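# Place the part onto the cabinet rack

## Task

Set the part down on the rack inside the cabinet, then open the gripper and withdraw the arm so nothing is touching it.

## Robot and tools

Robot: two 6-joint arms with parallel grippers, named left_arm and right_arm. Their bases sit in the scene frame at left_arm (-0.044, +0.298, 0) m with quat_wxyz (+0.999, 0, 0, -0.045), and right_arm (-0.036, -0.333, 0) m with quat_wxyz (+0.995, 0, 0, -0.102). Scene frame: origin on the table surface midway between the arms, +x out over the table, +z up, left_arm on the +y side. The names left and right do not match sides of any camera image.

execute_actions takes "actions", a list holding one action, one wait, or nothing. An empty list ({"actions": []}) only reports the current state. A wait is {"steps": N} with N up to 300 control steps (each 1/30 s); it sends nothing new and returns once N steps have elapsed since the previous result, with your composing time included. An action is {"rows": [...], "steps": N} with 1 to 15 rows and N at most 15 (default 15). Each row drives one step; if there are fewer rows than steps, the final row repeats. Optional "pictures": false skips camera images. A refused call moves nothing.

A row is a single list of 14 numbers, each in [-1, 1], covering both arms even when only one moves: left_arm waist, shoulder, elbow, wrist pitch, wrist yaw, wrist roll, gripper opening, then the same seven for right_arm. The six joint values are offsets, not poses: they are measured from each arm's joint angles in the most recent result that printed them (before any such result in the scene, and for the second and later calls within one reply, from where the arm stands when the action begins). They are not cumulative row to row. Scale: 1.0 equals 1.202 rad for waist, 1.258 for shoulder, 1.238 for elbow, 2.073 for wrist pitch, 2.022 for wrist yaw and for wrist roll. Joint ranges (rad): waist -2.618..3.054, shoulder 0.000..3.142, elbow 0.000..3.142, wrist pitch -1.571..1.571, wrist yaw -1.571..1.571, wrist roll -2.094..2.094. A request more than 0.036 rad beyond a range end is refused; the true end may differ from the listed one by up to 0.036 rad either way, and a target past it gets clipped there, reported as "joint sent to its limit" (possibly referring to an earlier, still-running action). No such line does not prove there is room left.

The opening value is absolute, not an offset: +1 fully open, -1 closed. Away from the extremes, the fingers go to where grip_measured would read the commanded number. To keep hold of something, command roughly 0.03 below grip_measured for a firm grip, a smaller gap for a gentler one. Each gripper's reading can be off by about 1 mm, consistently within a scene. Finger pads push with about 50 to 62 N (less on some grippers, less on very thin parts, briefly more on first contact).

Speed: each joint target stays within a fixed lead of its measured angle per step (waist 0.202 rad, shoulder 0.258, elbow 0.238, wrist pitch 0.573, wrist yaw and roll 0.522), and if the targets would shift the gripper more than 70 mm from where it is, all are scaled back. Big moves therefore take several actions. Zero offsets pull the arm back to the reference angles and can let it droop under load; to hold position, send in a reply's first call the offsets that return to the desired angles, zeros in later calls, and enlarge the aim when a joint keeps falling short. Between calls the arms continue toward the last target you sent until everything nearly stops or a step is HELD; after that only a new action moves them further. The robot runs while you compose replies.

Results: the state line `left_arm: …` | `right_arm: …` gives each gripper's end_effector_position (m) and end_effector_quat_wxyz in the scene frame; this point lies between the finger pads, about 1 cm behind the tips, and its printed value can be off, more so at long reach. Gripper fingers point along its +z and close along its y. Joint positions and Joint velocities give per arm the six joints (rad, rad/s) and then the pad gap (m, m/s; 0.094 m fully open). grip_measured is the opening on the command scale. "joint command not followed" means a clearance check altered or blocked some joint targets; the rest of the row still ran. HELD marks steps where all or part of your row was not sent. MOTOR HOT appears from 75 °C; at 90 °C that arm halts for 10 s, and at 100 °C it goes limp and drops; these show as OVER-TEMPERATURE FAULT. Holding loads heats motors, so avoid long holds.

zoom_image: {"camera": name, "region": [x0, y0, x1, y1]} in pixels of that camera's latest image, origin top-left, at most 504 by 504. Cameras (all 504x504): cam_head_left, cam_head_right, cam_high, cam_low, cam_left_wrist, cam_right_wrist. read_manual returns only URDF licence texts. finished_scene {"scene": number} ends the current scene irreversibly and grades it; the goal must hold at that moment. Replying without any tool call ends everything.

Avoid: dropping or knocking anything off the table, letting the arms collide or press on each other, slamming, hard pushes, slips. Occasional tugs on a held part or pushes on loose objects may occur, so grip firmly. Finish by opening the gripper and backing away from the part and rack.

Each tool is called as a command line: name --argument value for each argument, lists and objects as JSON in quotes; but a table of rows of numbers goes row by row, as --pt "numbers of a row", without its own name.

## Session

execute_actions --actions '[]'

Scene clock: 0.00 s of 4480.00 s.
left_arm: end_effector_position=(+0.2313, +0.4341, +0.1579) grip_measured=+1.000 end_effector_quat_wxyz=(+0.663, -0.496, +0.544, -0.136) | right_arm: end_effector_position=(+0.2191, -0.5787, +0.1197) grip_measured=+1.000 end_effector_quat_wxyz=(+0.540, +0.782, +0.261, +0.167)
Joint positions: left_arm=[ 0.436  0.888  0.038  0.764 -0.189 -0.958  0.094] | right_arm=[-0.409  1.221  0.313  0.519  0.312  1.674  0.094]
Joint velocities: left_arm=[ 0.007  0.002 -0.017  0.081 -0.051 -0.007  0.   ] | right_arm=[-0.022 -0.032 -0.002 -0.11  -0.037  0.051  0.   ]

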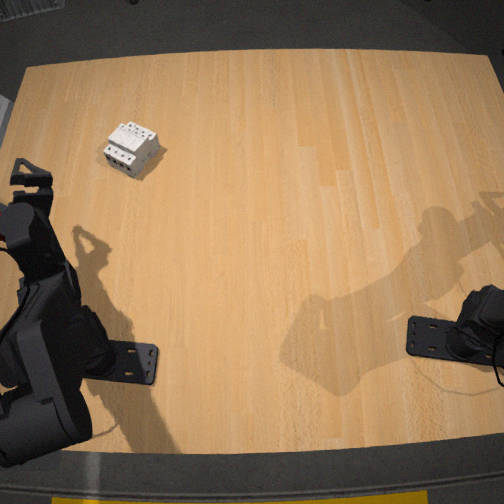

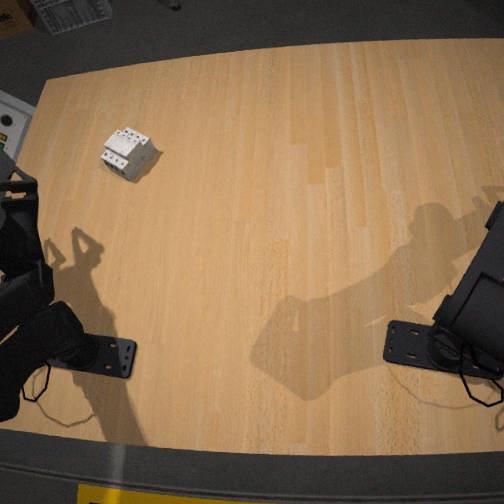

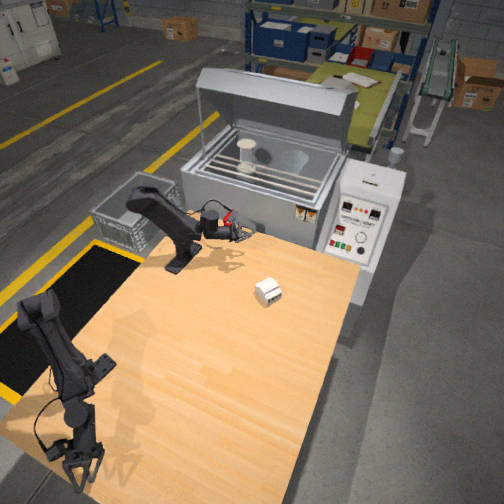

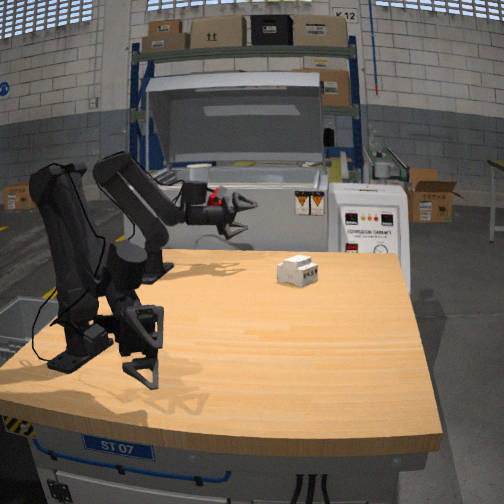

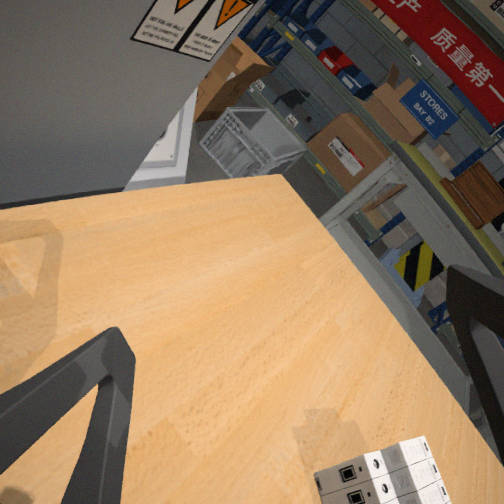

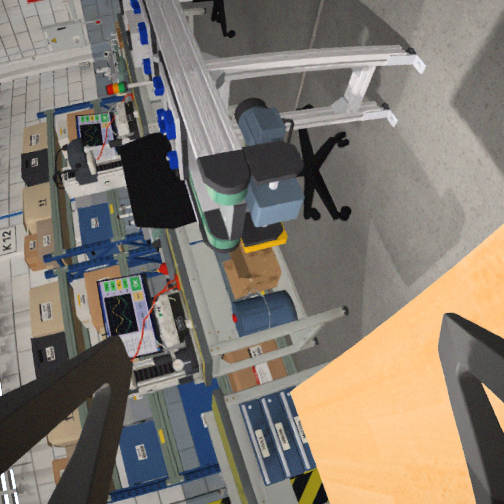

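zoom_image --camera "cam_head_left" --region '[0, 80, 250, 400]'

zoom_image --camera "cam_high" --region '[150, 50, 420, 320]'

zoom_image --camera "cam_low" --region '[100, 60, 420, 320]'

Region (0, 80, 250, 400) of cam_head_left's 504x504 image, scaled by 1.575, with more detail than that image has; it fills the left 394 columns of this view, and the rest is white.

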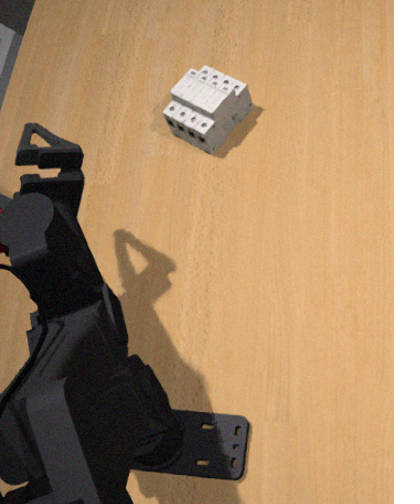

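Region (150, 50, 420, 320) of cam_high's 504x504 image, scaled by 1.867, with more detail than that image has.

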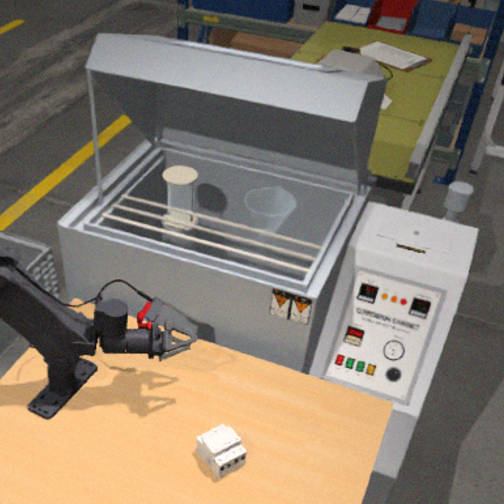

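Region (100, 60, 420, 320) of cam_low's 504x504 image, scaled by 1.575, with more detail than that image has; it fills the top 410 rows of this view, and the rest is white.

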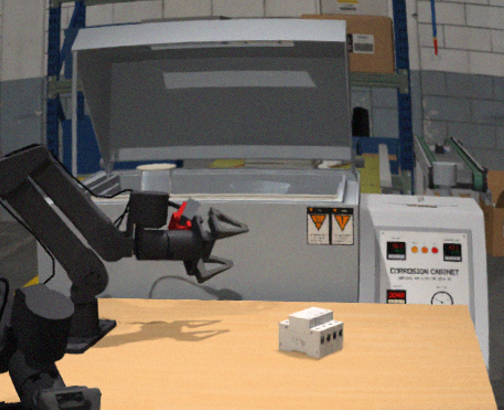

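zoom_image --camera "cam_high" --region '[0, 200, 300, 500]'

zoom_image --camera "cam_high" --region '[170, 120, 370, 280]'

Region (0, 200, 300, 500) of cam_high's 504x504 image, scaled by 1.680, with more detail than that image has.

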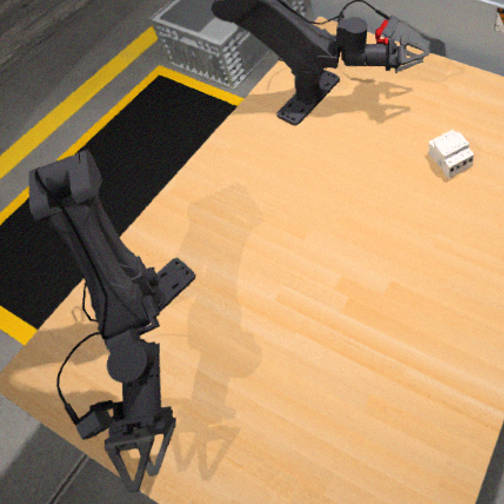

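Region (170, 120, 370, 280) of cam_high's 504x504 image, scaled by 2.520, with more detail than that image has; it fills the top 403 rows of this view, and the rest is white.

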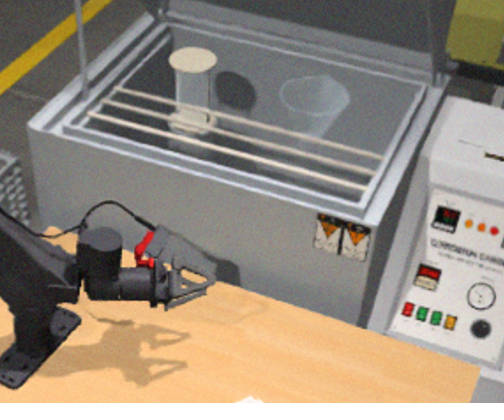

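zoom_image --camera "cam_high" --region '[240, 262, 300, 322]'

zoom_image --camera "cam_high" --region '[175, 130, 345, 220]'

zoom_image --camera "cam_head_left" --region '[90, 110, 180, 190]'

Region (240, 262, 300, 322) of cam_high's 504x504 image, scaled by 8.400, with more detail than that image has.

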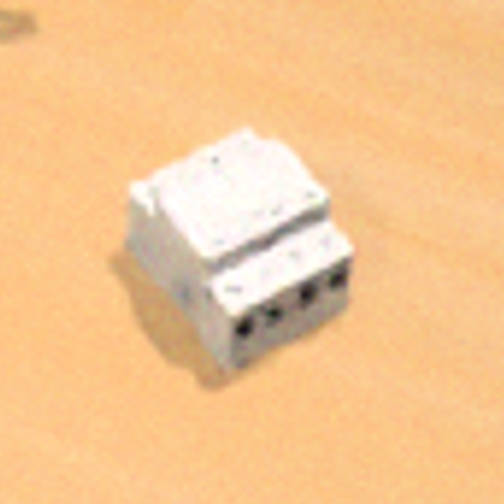

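Region (175, 130, 345, 220) of cam_high's 504x504 image, scaled by 2.965, with more detail than that image has; it fills the top 267 rows of this view, and the rest is white.

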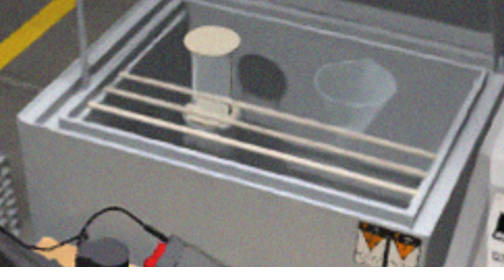

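Region (90, 110, 180, 190) of cam_head_left's 504x504 image, scaled by 5.600, with more detail than that image has.

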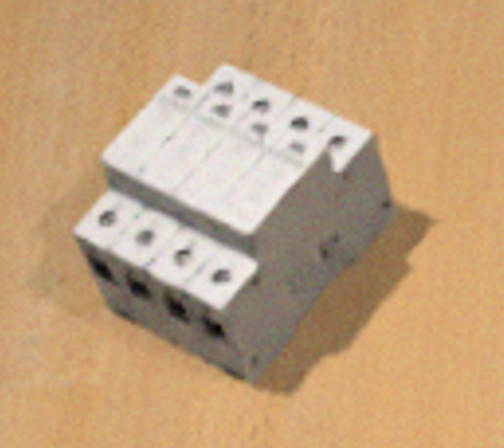

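execute_actions --actions '[{"rows":[[-0.014,0.044,0.06,-0.038,0.019,0.049,1,0,0,0,0,0,0,1],[-0.027,0.087,0.12,-0.076,0.039,0.098,1,0,0,0,0,0,0,1],[-0.041,0.131,0.18,-0.114,0.058,0.147,1,0,0,0,0,0,0,1],[-0.055,0.175,0.239,-0.152,0.077,0.195,1,0,0,0,0,0,0,1],[-0.069,0.219,0.299,-0.19,0.097,0.244,1,0,0,0,0,0,0,1],[-0.082,0.262,0.359,-0.228,0.116,0.293,1,0,0,0,0,0,0,1],[-0.096,0.306,0.419,-0.266,0.135,0.342,1,0,0,0,0,0,0,1],[-0.11,0.35,0.479,-0.304,0.155,0.391,1,0,0,0,0,0,0,1],[-0.124,0.394,0.539,-0.342,0.174,0.44,1,0,0,0,0,0,0,1],[-0.137,0.437,0.599,-0.38,0.193,0.489,1,0,0,0,0,0,0,1],[-0.151,0.481,0.659,-0.418,0.213,0.538,1,0,0,0,0,0,0,1],[-0.165,0.525,0.718,-0.456,0.232,0.586,1,0,0,0,0,0,0,1],[-0.179,0.569,0.778,-0.494,0.251,0.635,1,0,0,0,0,0,0,1],[-0.192,0.612,0.838,-0.532,0.271,0.684,1,0,0,0,0,0,0,1],[-0.206,0.656,0.898,-0.57,0.29,0.733,1,0,0,0,0,0,0,1]],"steps":15}]' --pictures false

execute_actions --actions '[{"steps":30}]'

Scene clock: 120.13 s of 4480.00 s.
left_arm: end_effector_position=(+0.4197, +0.3224, +0.1481) grip_measured=+1.000 end_effector_quat_wxyz=(+0.449, +0.042, +0.891, -0.045) | right_arm: end_effector_position=(+0.2191, -0.5787, +0.1197) grip_measured=+1.000 end_effector_quat_wxyz=(+0.540, +0.782, +0.261, +0.167)
Joint positions: left_arm=[ 0.227  1.614  1.026 -0.065  0.228  0.119  0.094] | right_arm=[-0.409  1.221  0.313  0.519  0.312  1.674  0.094]
Joint velocities: left_arm=[-0.471  1.59   2.068 -2.073  1.033  2.674  0.   ] | right_arm=[-0.002 -0.012 -0.002 -0.022 -0.007  0.022  0.   ]
Steps of this call (steps 1 to 90: nothing new was sent; then 116.63 s passed at rest; steps 91 to 105: all 15 steps of this action). Readings (joint positions):
91: left_arm=[0.435 0.895 0.047 0.754 -0.186 -0.945] | right_arm=[-0.409 1.221 0.313 0.519 0.312 1.674]
92: left_arm=[0.430 0.920 0.074 0.726 -0.178 -0.914] | right_arm=[-0.409 1.221 0.313 0.519 0.312 1.674]
94: left_arm=[0.406 1.013 0.187 0.638 -0.142 -0.815] | right_arm=[-0.409 1.221 0.313 0.519 0.312 1.674]
98: left_arm=[0.342 1.233 0.499 0.419 -0.025 -0.520] | right_arm=[-0.409 1.221 0.313 0.519 0.312 1.674]
105: the state above

Scene clock: 121.13 s of 4480.00 s.
left_arm: end_effector_position=(+0.3875, +0.2745, +0.0978) grip_measured=+1.000 end_effector_quat_wxyz=(+0.326, +0.249, +0.908, -0.088) | right_arm: end_effector_position=(+0.2191, -0.5787, +0.1197) grip_measured=+1.000 end_effector_quat_wxyz=(+0.540, +0.782, +0.261, +0.167)
Joint positions: left_arm=[ 0.187  1.719  1.133 -0.397  0.382  0.515  0.094] | right_arm=[-0.409  1.221  0.313  0.519  0.312  1.674  0.094]
Joint velocities: left_arm=[-0.002 -0.002 -0.017  0.051  0.007 -0.095  0.   ] | right_arm=[-0.007 -0.002 -0.017 -0.066 -0.007  0.022  0.   ]
Steps of this call (steps 1 to 30: the robot went on to your last target). Readings (joint positions):
1: left_arm=[0.212 1.662 1.084 -0.121 0.261 0.199] | right_arm=[-0.409 1.221 0.313 0.519 0.312 1.674]
2: left_arm=[0.200 1.694 1.118 -0.164 0.287 0.263] | right_arm=[-0.409 1.221 0.313 0.519 0.312 1.674]
4: left_arm=[0.188 1.717 1.133 -0.239 0.326 0.355] | right_arm=[-0.409 1.221 0.313 0.519 0.312 1.674]
8: left_arm=[0.187 1.719 1.133 -0.343 0.361 0.451] | right_arm=[-0.409 1.221 0.313 0.519 0.312 1.674]
30: the state above

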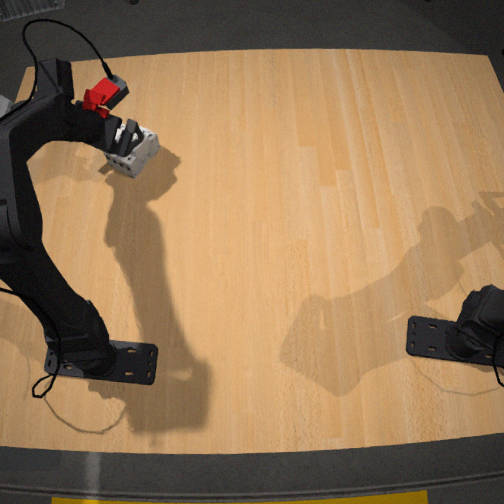

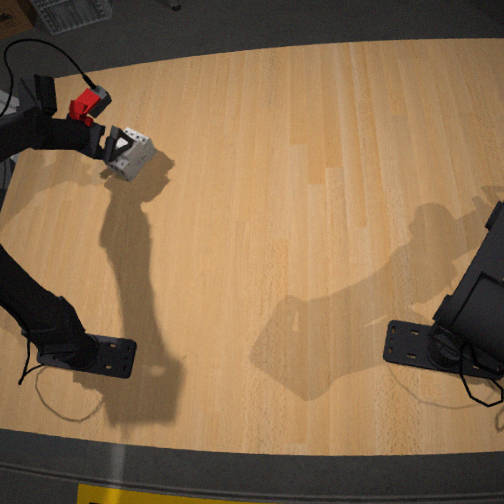

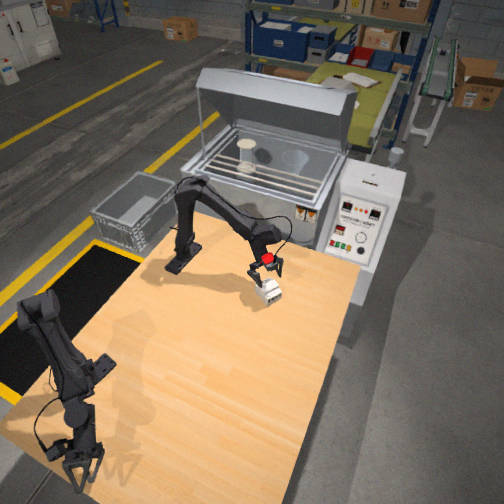

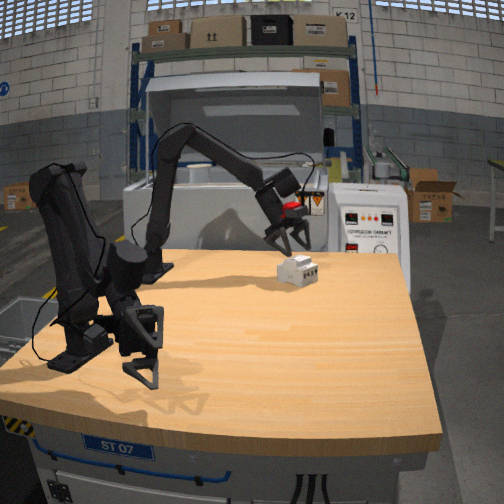

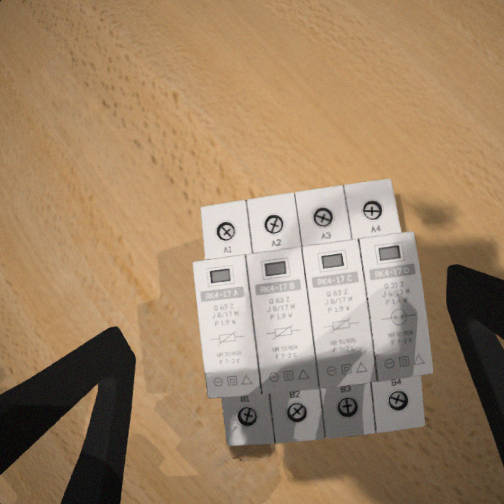

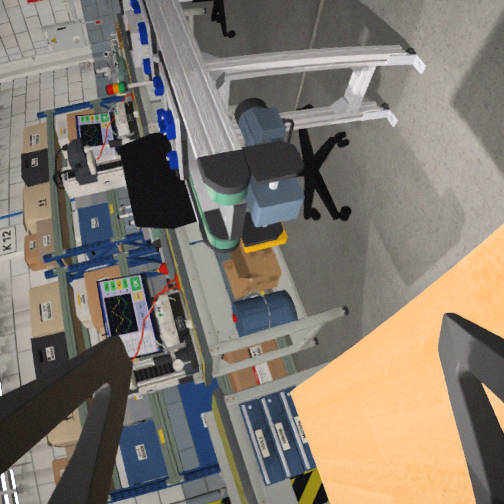

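execute_actions --actions '[{"rows":[[-0.002,0.002,-0.003,0.008,0.007,0.006,1,0,0,0,0,0,0,1],[-0.004,0.005,-0.007,0.018,0.014,0.012,1,0,0,0,0,0,0,1],[-0.004,0.01,-0.014,0.03,0.019,0.016,1,0,0,0,0,0,0,1],[-0.004,0.016,-0.022,0.043,0.019,0.016,1,0,0,0,0,0,0,1],[-0.004,0.023,-0.031,0.056,0.019,0.016,1,0,0,0,0,0,0,1],[-0.004,0.031,-0.042,0.069,0.019,0.016,1,0,0,0,0,0,0,1],[-0.004,0.039,-0.053,0.082,0.019,0.016,1,0,0,0,0,0,0,1],[-0.004,0.047,-0.064,0.095,0.019,0.016,1,0,0,0,0,0,0,1],[-0.004,0.055,-0.075,0.107,0.019,0.016,1,0,0,0,0,0,0,1],[-0.004,0.063,-0.085,0.117,0.019,0.016,1,0,0,0,0,0,0,1],[-0.004,0.07,-0.095,0.125,0.019,0.016,1,0,0,0,0,0,0,1],[-0.004,0.076,-0.103,0.13,0.019,0.016,1,0,0,0,0,0,0,1],[-0.004,0.081,-0.11,0.132,0.019,0.016,1,0,0,0,0,0,0,1],[-0.004,0.084,-0.114,0.132,0.019,0.016,1,0,0,0,0,0,0,1],[-0.004,0.085,-0.1155,0.132,0.019,0.016,1,0,0,0,0,0,0,1]],"steps":15}]' --pictures false

execute_actions --actions '[{"steps":10}]'

Scene clock: 143.97 s of 4480.00 s.
left_arm: end_effector_position=(+0.3849, +0.2706, +0.0398) grip_measured=+1.000 end_effector_quat_wxyz=(+0.324, +0.261, +0.904, -0.096) | right_arm: end_effector_position=(+0.2191, -0.5787, +0.1197) grip_measured=+1.000 end_effector_quat_wxyz=(+0.540, +0.782, +0.261, +0.167)
Joint positions: left_arm=[ 0.187  1.821  1.002 -0.177  0.404  0.539  0.094] | right_arm=[-0.409  1.221  0.313  0.519  0.312  1.674  0.094]
Joint velocities: left_arm=[-0.022  0.198 -0.222  0.139  0.037 -0.022  0.   ] | right_arm=[-0.017  0.017 -0.007 -0.037 -0.051  0.125  0.   ]
Steps of this call (steps 1 to 15: the robot went on to your last target; steps 16 to 90: nothing new was sent; then 19.33 s passed at rest; steps 91 to 105: all 15 steps of this action). Readings (joint positions):
91: left_arm=[0.187 1.719 1.133 -0.397 0.382 0.516] | right_arm=[-0.409 1.221 0.313 0.519 0.312 1.674]
92: left_arm=[0.187 1.719 1.133 -0.394 0.384 0.519] | right_arm=[-0.409 1.221 0.313 0.519 0.312 1.674]
94: left_arm=[0.187 1.721 1.128 -0.372 0.392 0.526] | right_arm=[-0.409 1.221 0.313 0.519 0.312 1.674]
98: left_arm=[0.187 1.743 1.092 -0.289 0.402 0.534] | right_arm=[-0.409 1.221 0.313 0.519 0.312 1.674]
105: the state above

Scene clock: 144.30 s of 4480.00 s.
left_arm: end_effector_position=(+0.3874, +0.2707, +0.0367) grip_measured=+1.000 end_effector_quat_wxyz=(+0.331, +0.262, +0.902, -0.093) | right_arm: end_effector_position=(+0.2191, -0.5787, +0.1197) grip_measured=+1.000 end_effector_quat_wxyz=(+0.540, +0.782, +0.261, +0.167)
Joint positions: left_arm=[ 0.187  1.831  0.991 -0.141  0.405  0.54   0.094] | right_arm=[-0.409  1.221  0.313  0.519  0.312  1.674  0.094]
Joint velocities: left_arm=[-0.012 -0.007 -0.002  0.081 -0.037 -0.007  0.   ] | right_arm=[-0.012 -0.002  0.002 -0.007  0.066  0.007  0.   ]
Steps of this call (steps 1 to 10: the robot went on to your last target). Readings (joint positions):
1: left_arm=[0.187 1.827 0.996 -0.173 0.404 0.539] | right_arm=[-0.409 1.221 0.313 0.519 0.312 1.674]
2: left_arm=[0.187 1.830 0.992 -0.170 0.404 0.539] | right_arm=[-0.409 1.221 0.313 0.519 0.312 1.674]
4: left_arm=[0.187 1.831 0.991 -0.164 0.404 0.539] | right_arm=[-0.409 1.221 0.313 0.519 0.312 1.674]
8: left_arm=[0.187 1.831 0.991 -0.145 0.405 0.540] | right_arm=[-0.409 1.221 0.313 0.519 0.312 1.674]
10: the state above

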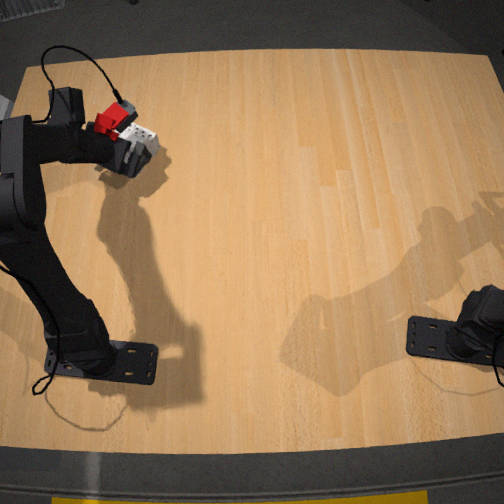

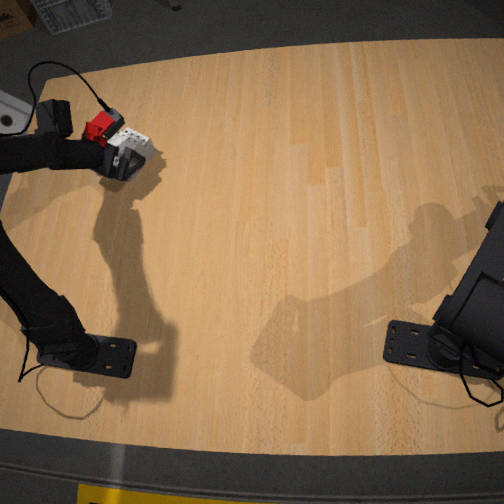

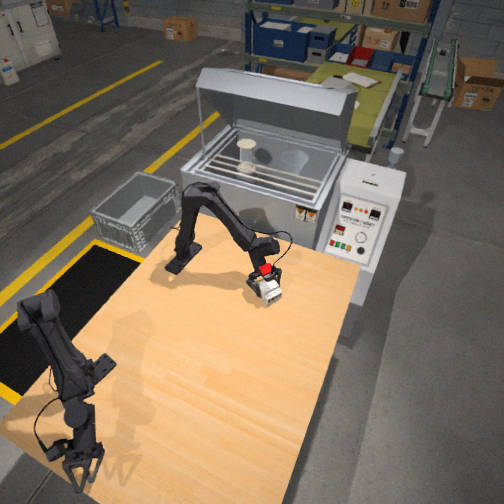

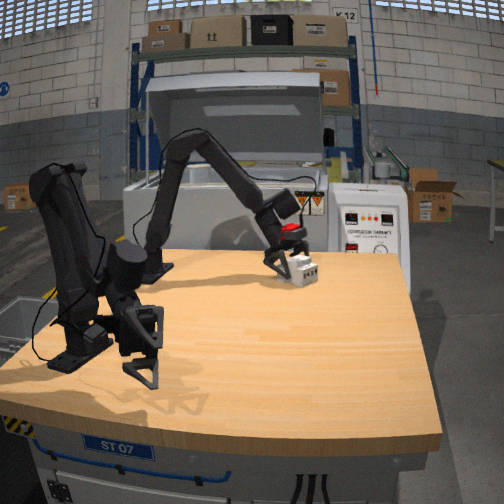

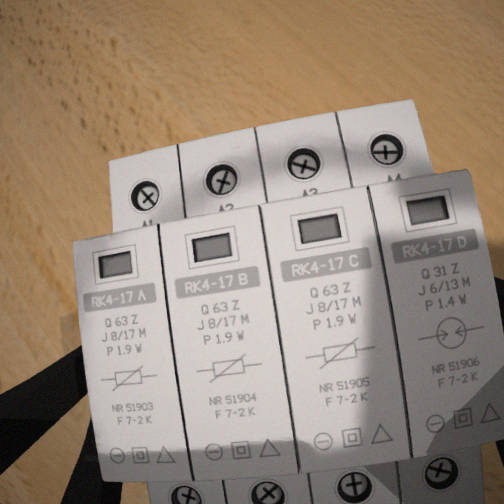

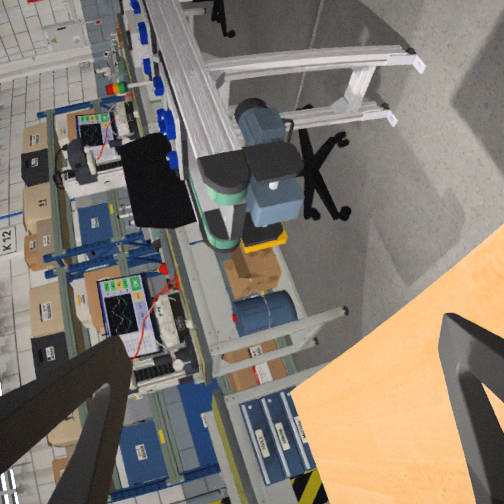

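zoom_image --camera "cam_low" --region '[240, 200, 340, 300]'

Region (240, 200, 340, 300) of cam_low's 504x504 image, scaled by 5.040, with more detail than that image has.

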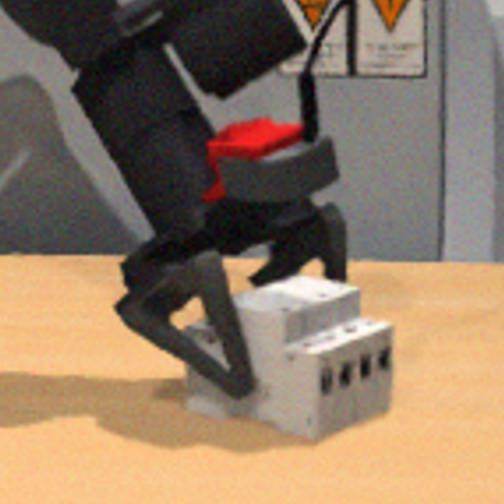

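execute_actions --actions '[{"rows":[[0,0,0,0,0,0,0.92,0,0,0,0,0,0,1],[0,0,0,0,0,0,0.84,0,0,0,0,0,0,1],[0,0,0,0,0,0,0.77,0,0,0,0,0,0,1],[0,0,0,0,0,0,0.71,0,0,0,0,0,0,1],[0,0,0,0,0,0,0.66,0,0,0,0,0,0,1],[0,0,0,0,0,0,0.62,0,0,0,0,0,0,1],[0,0,0,0,0,0,0.59,0,0,0,0,0,0,1],[0,0,0,0,0,0,0.57,0,0,0,0,0,0,1],[0,0,0,0,0,0,0.55,0,0,0,0,0,0,1],[0,0,0,0,0,0,0.53,0,0,0,0,0,0,1],[0,0,0,0,0,0,0.51,0,0,0,0,0,0,1],[0,0,0,0,0,0,0.5,0,0,0,0,0,0,1],[0,0,0,0,0,0,0.49,0,0,0,0,0,0,1],[0,0,0,0,0,0,0.48,0,0,0,0,0,0,1],[0,0,0,0,0,0,0.47,0,0,0,0,0,0,1]],"steps":15}]' --pictures false

execute_actions --actions '[{"steps":6}]' --pictures false

Scene clock: 151.43 s of 4480.00 s.
left_arm: end_effector_position=(+0.3884, +0.2706, +0.0375) grip_measured=+0.534 end_effector_quat_wxyz=(+0.333, +0.263, +0.901, -0.093) | right_arm: end_effector_position=(+0.2191, -0.5787, +0.1197) grip_measured=+1.000 end_effector_quat_wxyz=(+0.540, +0.782, +0.261, +0.167)
Joint positions: left_arm=[ 0.187  1.831  0.991 -0.135  0.406  0.54   0.072] | right_arm=[-0.409  1.221  0.313  0.519  0.312  1.674  0.094]
Joint velocities: left_arm=[ 0.002  0.002  0.007 -0.051 -0.007 -0.007 -0.   ] | right_arm=[-0.012  0.007 -0.017  0.007 -0.051  0.051  0.   ]
Steps of this call (steps 1 to 30: the robot went on to your last target; steps 31 to 90: nothing new was sent; then 3.63 s passed at rest; steps 91 to 105: all 15 steps of this action). Readings (joint positions):
91: left_arm=[0.187 1.831 0.991 -0.134 0.405 0.540] | right_arm=[-0.409 1.221 0.313 0.519 0.312 1.674]
92: left_arm=[0.187 1.831 0.991 -0.134 0.405 0.540] | right_arm=[-0.409 1.221 0.313 0.519 0.312 1.674]
94: left_arm=[0.187 1.831 0.991 -0.135 0.406 0.540] | right_arm=[-0.409 1.221 0.313 0.519 0.312 1.674]
98: left_arm=[0.187 1.831 0.991 -0.135 0.406 0.540] | right_arm=[-0.409 1.221 0.313 0.519 0.312 1.674]
105: the state above

Scene clock: 151.63 s of 4480.00 s.
left_arm: end_effector_position=(+0.3884, +0.2706, +0.0375) grip_measured=+0.534 end_effector_quat_wxyz=(+0.333, +0.263, +0.901, -0.093) | right_arm: end_effector_position=(+0.2191, -0.5787, +0.1197) grip_measured=+1.000 end_effector_quat_wxyz=(+0.540, +0.782, +0.261, +0.167)
Joint positions: left_arm=[ 0.187  1.831  0.991 -0.135  0.406  0.54   0.072] | right_arm=[-0.409  1.221  0.313  0.519  0.312  1.674  0.094]
Joint velocities: left_arm=[ 0.007 -0.007 -0.017  0.007  0.007 -0.022 -0.001] | right_arm=[ 0.002  0.017  0.002  0.081 -0.066 -0.022  0.   ]
Steps of this call (steps 1 to 6: the robot went on to your last target). Readings (joint positions):
1: left_arm=[0.187 1.831 0.991 -0.135 0.406 0.540] | right_arm=[-0.409 1.221 0.313 0.519 0.312 1.674]
2: left_arm=[0.187 1.831 0.991 -0.135 0.406 0.540] | right_arm=[-0.409 1.221 0.313 0.519 0.312 1.674]
4: left_arm=[0.187 1.831 0.991 -0.135 0.406 0.540] | right_arm=[-0.409 1.221 0.313 0.519 0.312 1.674]
6: the state above

execute_actions --actions '[{"rows":[[0,-0.006,0.008,-0.006,0,0,0.5,0,0,0,0,0,0,1],[0,-0.018,0.023,-0.02,0,0,0.5,0,0,0,0,0,0,1],[0,-0.036,0.046,-0.042,0,0,0.5,0,0,0,0,0,0,1],[0.005,-0.06,0.077,-0.072,-0.002,-0.002,0.5,0,0,0,0,0,0,1],[0.015,-0.09,0.115,-0.11,-0.005,-0.007,0.5,0,0,0,0,0,0,1],[0.03,-0.122,0.156,-0.152,-0.01,-0.014,0.5,0,0,0,0,0,0,1],[0.05,-0.156,0.199,-0.196,-0.017,-0.023,0.5,0,0,0,0,0,0,1],[0.075,-0.19,0.243,-0.24,-0.026,-0.034,0.5,0,0,0,0,0,0,1],[0.105,-0.224,0.286,-0.284,-0.036,-0.048,0.5,0,0,0,0,0,0,1],[0.14,-0.258,0.33,-0.328,-0.048,-0.064,0.5,0,0,0,0,0,0,1],[0.175,-0.292,0.373,-0.372,-0.06,-0.08,0.5,0,0,0,0,0,0,1],[0.21,-0.324,0.414,-0.414,-0.072,-0.096,0.5,0,0,0,0,0,0,1],[0.245,-0.354,0.452,-0.454,-0.084,-0.112,0.5,0,0,0,0,0,0,1],[0.28,-0.38,0.485,-0.488,-0.096,-0.128,0.5,0,0,0,0,0,0,1],[0.31,-0.399,0.51,-0.514,-0.106,-0.142,0.5,0,0,0,0,0,0,1]],"steps":15}]' --pictures false

execute_actions --actions '[{"steps":12}]'

Scene clock: 174.70 s of 4480.00 s.
left_arm: end_effector_position=(+0.3677, +0.3604, +0.1782) grip_measured=+0.534 end_effector_quat_wxyz=(+0.327, +0.125, +0.936, -0.031) | right_arm: end_effector_position=(+0.2191, -0.5787, +0.1197) grip_measured=+1.000 end_effector_quat_wxyz=(+0.540, +0.782, +0.261, +0.167)
Joint positions: left_arm=[ 0.366  1.584  1.316 -0.696  0.304  0.447  0.072] | right_arm=[-0.409  1.221  0.313  0.519  0.312  1.674  0.094]
Joint velocities: left_arm=[ 0.882 -0.774  0.784 -1.37  -0.418 -0.374 -0.002] | right_arm=[-0.002 -0.027 -0.007 -0.037 -0.022  0.022  0.   ]
Steps of this call (steps 1 to 15: the robot went on to your last target; steps 16 to 90: nothing new was sent; then 19.57 s passed at rest; steps 91 to 105: all 15 steps of this action). Readings (joint positions):
91: left_arm=[0.187 1.831 0.991 -0.135 0.406 0.540] | right_arm=[-0.409 1.221 0.313 0.519 0.312 1.674]
92: left_arm=[0.187 1.831 0.992 -0.137 0.406 0.540] | right_arm=[-0.409 1.221 0.313 0.519 0.312 1.674]
94: left_arm=[0.187 1.826 1.013 -0.181 0.399 0.540] | right_arm=[-0.409 1.221 0.313 0.519 0.312 1.674]
98: left_arm=[0.206 1.765 1.112 -0.384 0.371 0.528] | right_arm=[-0.409 1.221 0.313 0.519 0.312 1.674]
105: the state above

Scene clock: 175.10 s of 4480.00 s.
left_arm: end_effector_position=(+0.2661, +0.4215, +0.3134) grip_measured=+0.535 end_effector_quat_wxyz=(+0.350, -0.057, +0.934, +0.048) | right_arm: end_effector_position=(+0.2191, -0.5787, +0.1197) grip_measured=+1.000 end_effector_quat_wxyz=(+0.540, +0.782, +0.261, +0.167)
Joint positions: left_arm=[ 0.562  1.322  1.607 -1.153  0.181  0.285  0.072] | right_arm=[-0.409  1.221  0.313  0.519  0.312  1.674  0.094]
Joint velocities: left_arm=[-0.022 -0.164  0.056 -0.564  0.037 -0.11  -0.   ] | right_arm=[-0.012 -0.007 -0.007  0.037  0.022  0.022  0.   ]
Steps of this call (steps 1 to 12: the robot went on to your last target). Readings (joint positions):
1: left_arm=[0.398 1.557 1.344 -0.742 0.289 0.431] | right_arm=[-0.409 1.221 0.313 0.519 0.312 1.674]
2: left_arm=[0.430 1.531 1.373 -0.789 0.274 0.416] | right_arm=[-0.409 1.221 0.313 0.519 0.312 1.674]
4: left_arm=[0.486 1.485 1.438 -0.883 0.242 0.386] | right_arm=[-0.409 1.221 0.313 0.519 0.312 1.674]
8: left_arm=[0.555 1.390 1.564 -1.058 0.191 0.320] | right_arm=[-0.409 1.221 0.313 0.519 0.312 1.674]
12: the state above

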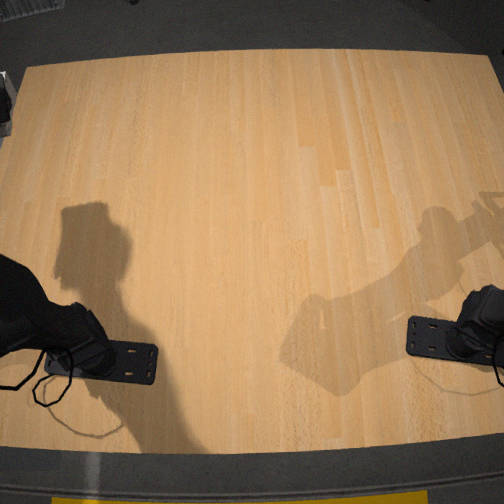

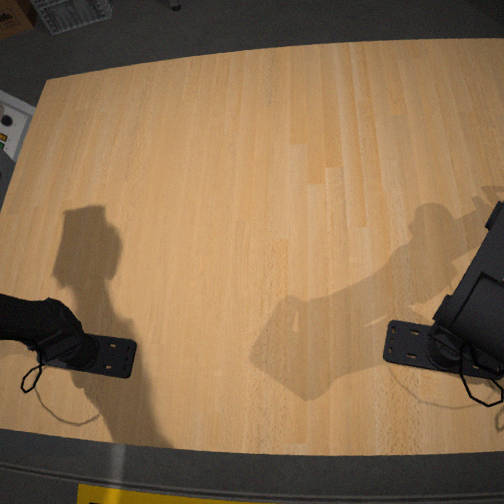

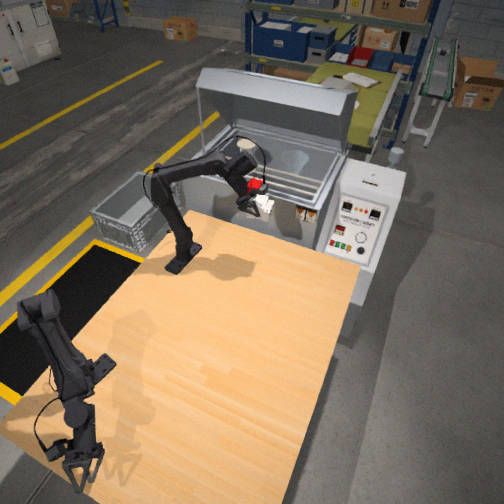

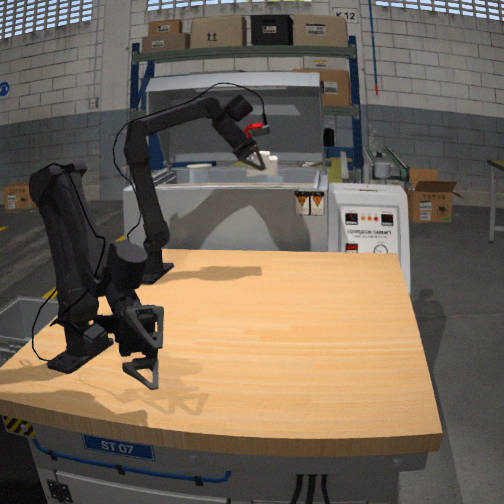

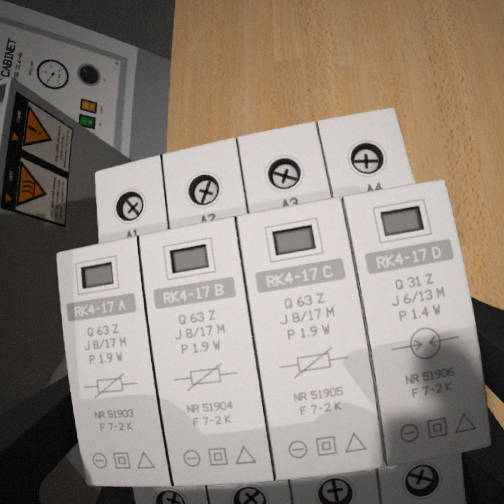

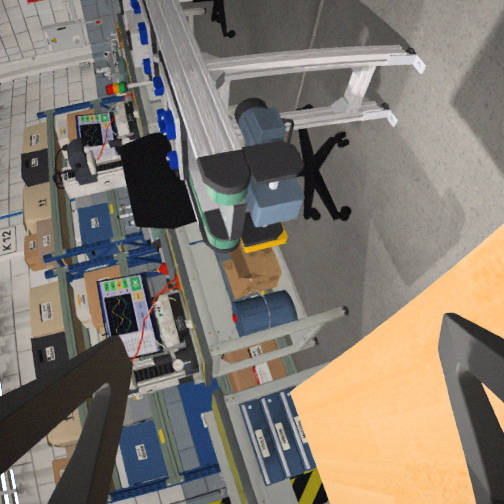

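execute_actions --actions '[{"rows":[[0.01,0,0.012,-0.016,-0.004,-0.012,0.5,0,0,0,0,0,0,1],[0.03,0,0.012,-0.016,-0.012,-0.022,0.5,0,0,0,0,0,0,1],[0.06,0,0.012,-0.016,-0.023,-0.037,0.5,0,0,0,0,0,0,1],[0.098,0,0.012,-0.016,-0.038,-0.056,0.5,0,0,0,0,0,0,1],[0.143,0,0.012,-0.016,-0.055,-0.079,0.5,0,0,0,0,0,0,1],[0.19,0,0.012,-0.016,-0.073,-0.103,0.5,0,0,0,0,0,0,1],[0.24,0,0.012,-0.016,-0.093,-0.128,0.5,0,0,0,0,0,0,1],[0.29,0,0.012,-0.016,-0.112,-0.154,0.5,0,0,0,0,0,0,1],[0.34,0,0.012,-0.016,-0.131,-0.179,0.5,0,0,0,0,0,0,1],[0.39,0,0.012,-0.016,-0.15,-0.204,0.5,0,0,0,0,0,0,1],[0.438,0,0.012,-0.016,-0.169,-0.229,0.5,0,0,0,0,0,0,1],[0.483,0,0.012,-0.016,-0.186,-0.252,0.5,0,0,0,0,0,0,1],[0.523,0,0.012,-0.016,-0.202,-0.272,0.5,0,0,0,0,0,0,1],[0.555,0,0.012,-0.016,-0.214,-0.288,0.5,0,0,0,0,0,0,1],[0.578,0,0.012,-0.016,-0.223,-0.3,0.5,0,0,0,0,0,0,1]],"steps":15}]' --pictures false

execute_actions --actions '[{"steps":15}]'

Scene clock: 186.30 s of 4480.00 s.
left_arm: end_effector_position=(+0.0735, +0.5995, +0.2950) grip_measured=+0.535 end_effector_quat_wxyz=(+0.231, -0.583, +0.752, +0.201) | right_arm: end_effector_position=(+0.2191, -0.5787, +0.1197) grip_measured=+1.000 end_effector_quat_wxyz=(+0.540, +0.782, +0.261, +0.167)
Joint positions: left_arm=[ 1.203  1.345  1.608 -1.227 -0.152 -0.158  0.072] | right_arm=[-0.409  1.221  0.313  0.519  0.312  1.674  0.094]
Joint velocities: left_arm=[ 1.189 -0.022 -0.017 -0.007 -0.93  -1.004 -0.001] | right_arm=[ 0.002  0.007 -0.002 -0.037 -0.11   0.037  0.   ]
Steps of this call (steps 1 to 30: the robot went on to your last target; steps 31 to 90: nothing new was sent; then 7.70 s passed at rest; steps 91 to 105: all 15 steps of this action). Readings (joint positions):
91: left_arm=[0.562 1.345 1.608 -1.239 0.178 0.261] | right_arm=[-0.409 1.221 0.313 0.519 0.312 1.674]
92: left_arm=[0.566 1.345 1.608 -1.239 0.176 0.260] | right_arm=[-0.409 1.221 0.313 0.519 0.312 1.674]
94: left_arm=[0.601 1.345 1.608 -1.239 0.172 0.241] | right_arm=[-0.409 1.221 0.313 0.519 0.312 1.674]
98: left_arm=[0.797 1.345 1.608 -1.237 0.099 0.132] | right_arm=[-0.409 1.221 0.313 0.519 0.312 1.674]
105: the state above

Scene clock: 186.80 s of 4480.00 s.
left_arm: end_effector_position=(+0.0387, +0.6106, +0.2976) grip_measured=+0.535 end_effector_quat_wxyz=(-0.219, +0.667, -0.674, -0.230) | right_arm: end_effector_position=(+0.2191, -0.5787, +0.1197) grip_measured=+1.000 end_effector_quat_wxyz=(+0.540, +0.782, +0.261, +0.167)
Joint positions: left_arm=[ 1.266  1.345  1.608 -1.228 -0.245 -0.308  0.072] | right_arm=[-0.409  1.221  0.313  0.519  0.312  1.674  0.094]
Joint velocities: left_arm=[-0.022  0.002 -0.017 -0.051  0.007  0.022 -0.001] | right_arm=[ 0.002 -0.002 -0.017  0.007 -0.007 -0.081  0.   ]
Steps of this call (steps 1 to 15: the robot went on to your last target). Readings (joint positions):
1: left_arm=[1.237 1.345 1.608 -1.227 -0.185 -0.190] | right_arm=[-0.409 1.221 0.313 0.519 0.312 1.674]
2: left_arm=[1.257 1.345 1.608 -1.227 -0.213 -0.216] | right_arm=[-0.409 1.221 0.313 0.519 0.312 1.674]
4: left_arm=[1.267 1.345 1.608 -1.228 -0.244 -0.252] | right_arm=[-0.409 1.221 0.313 0.519 0.312 1.674]
8: left_arm=[1.266 1.345 1.608 -1.228 -0.245 -0.288] | right_arm=[-0.409 1.221 0.313 0.519 0.312 1.674]
15: the state above

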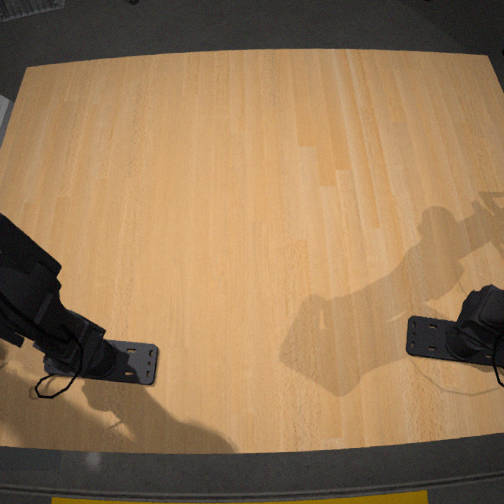

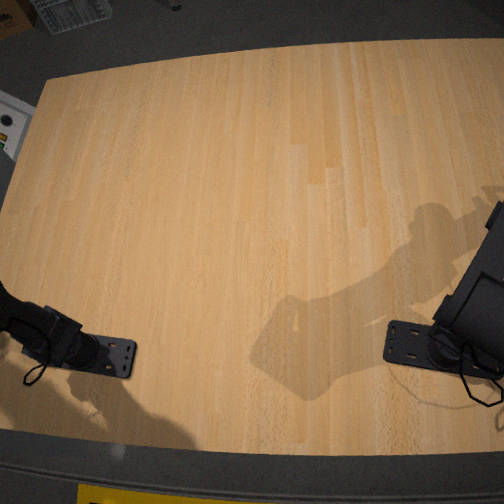

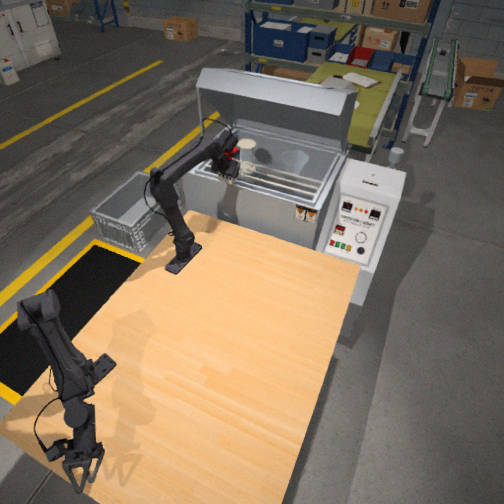

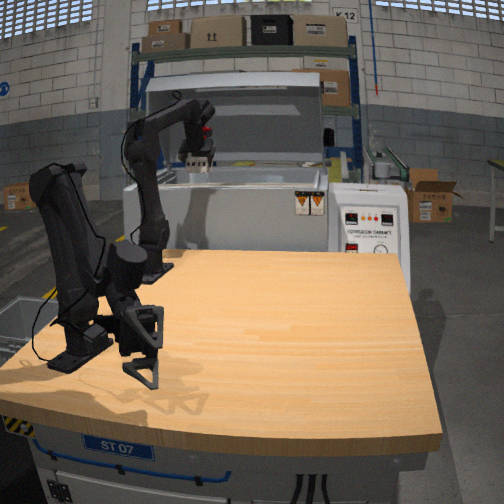

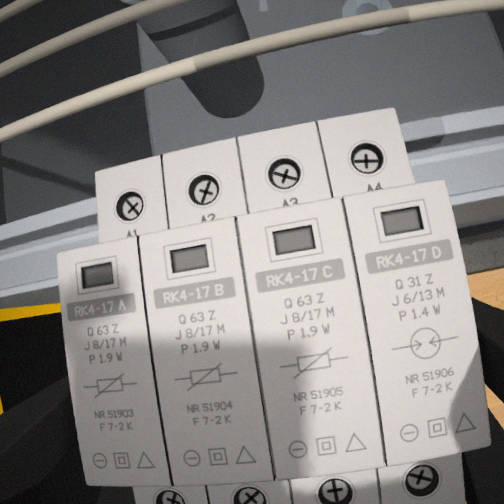

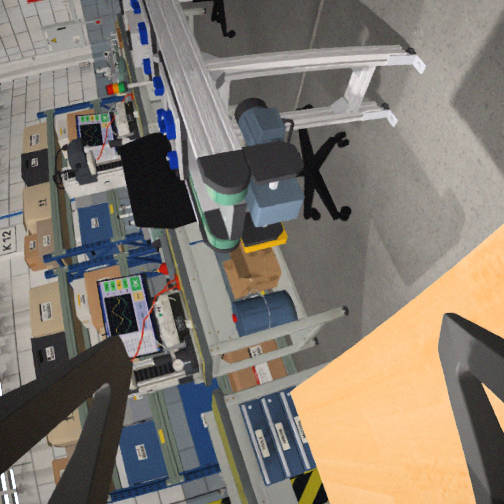

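zoom_image --camera "cam_low" --region '[120, 70, 340, 260]'

Region (120, 70, 340, 260) of cam_low's 504x504 image, scaled by 2.291, with more detail than that image has; it fills the top 435 rows of this view, and the rest is white.

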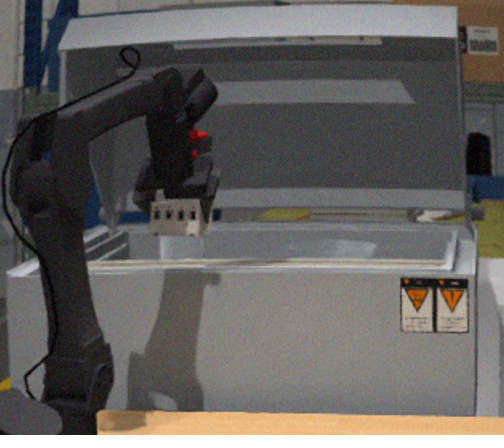

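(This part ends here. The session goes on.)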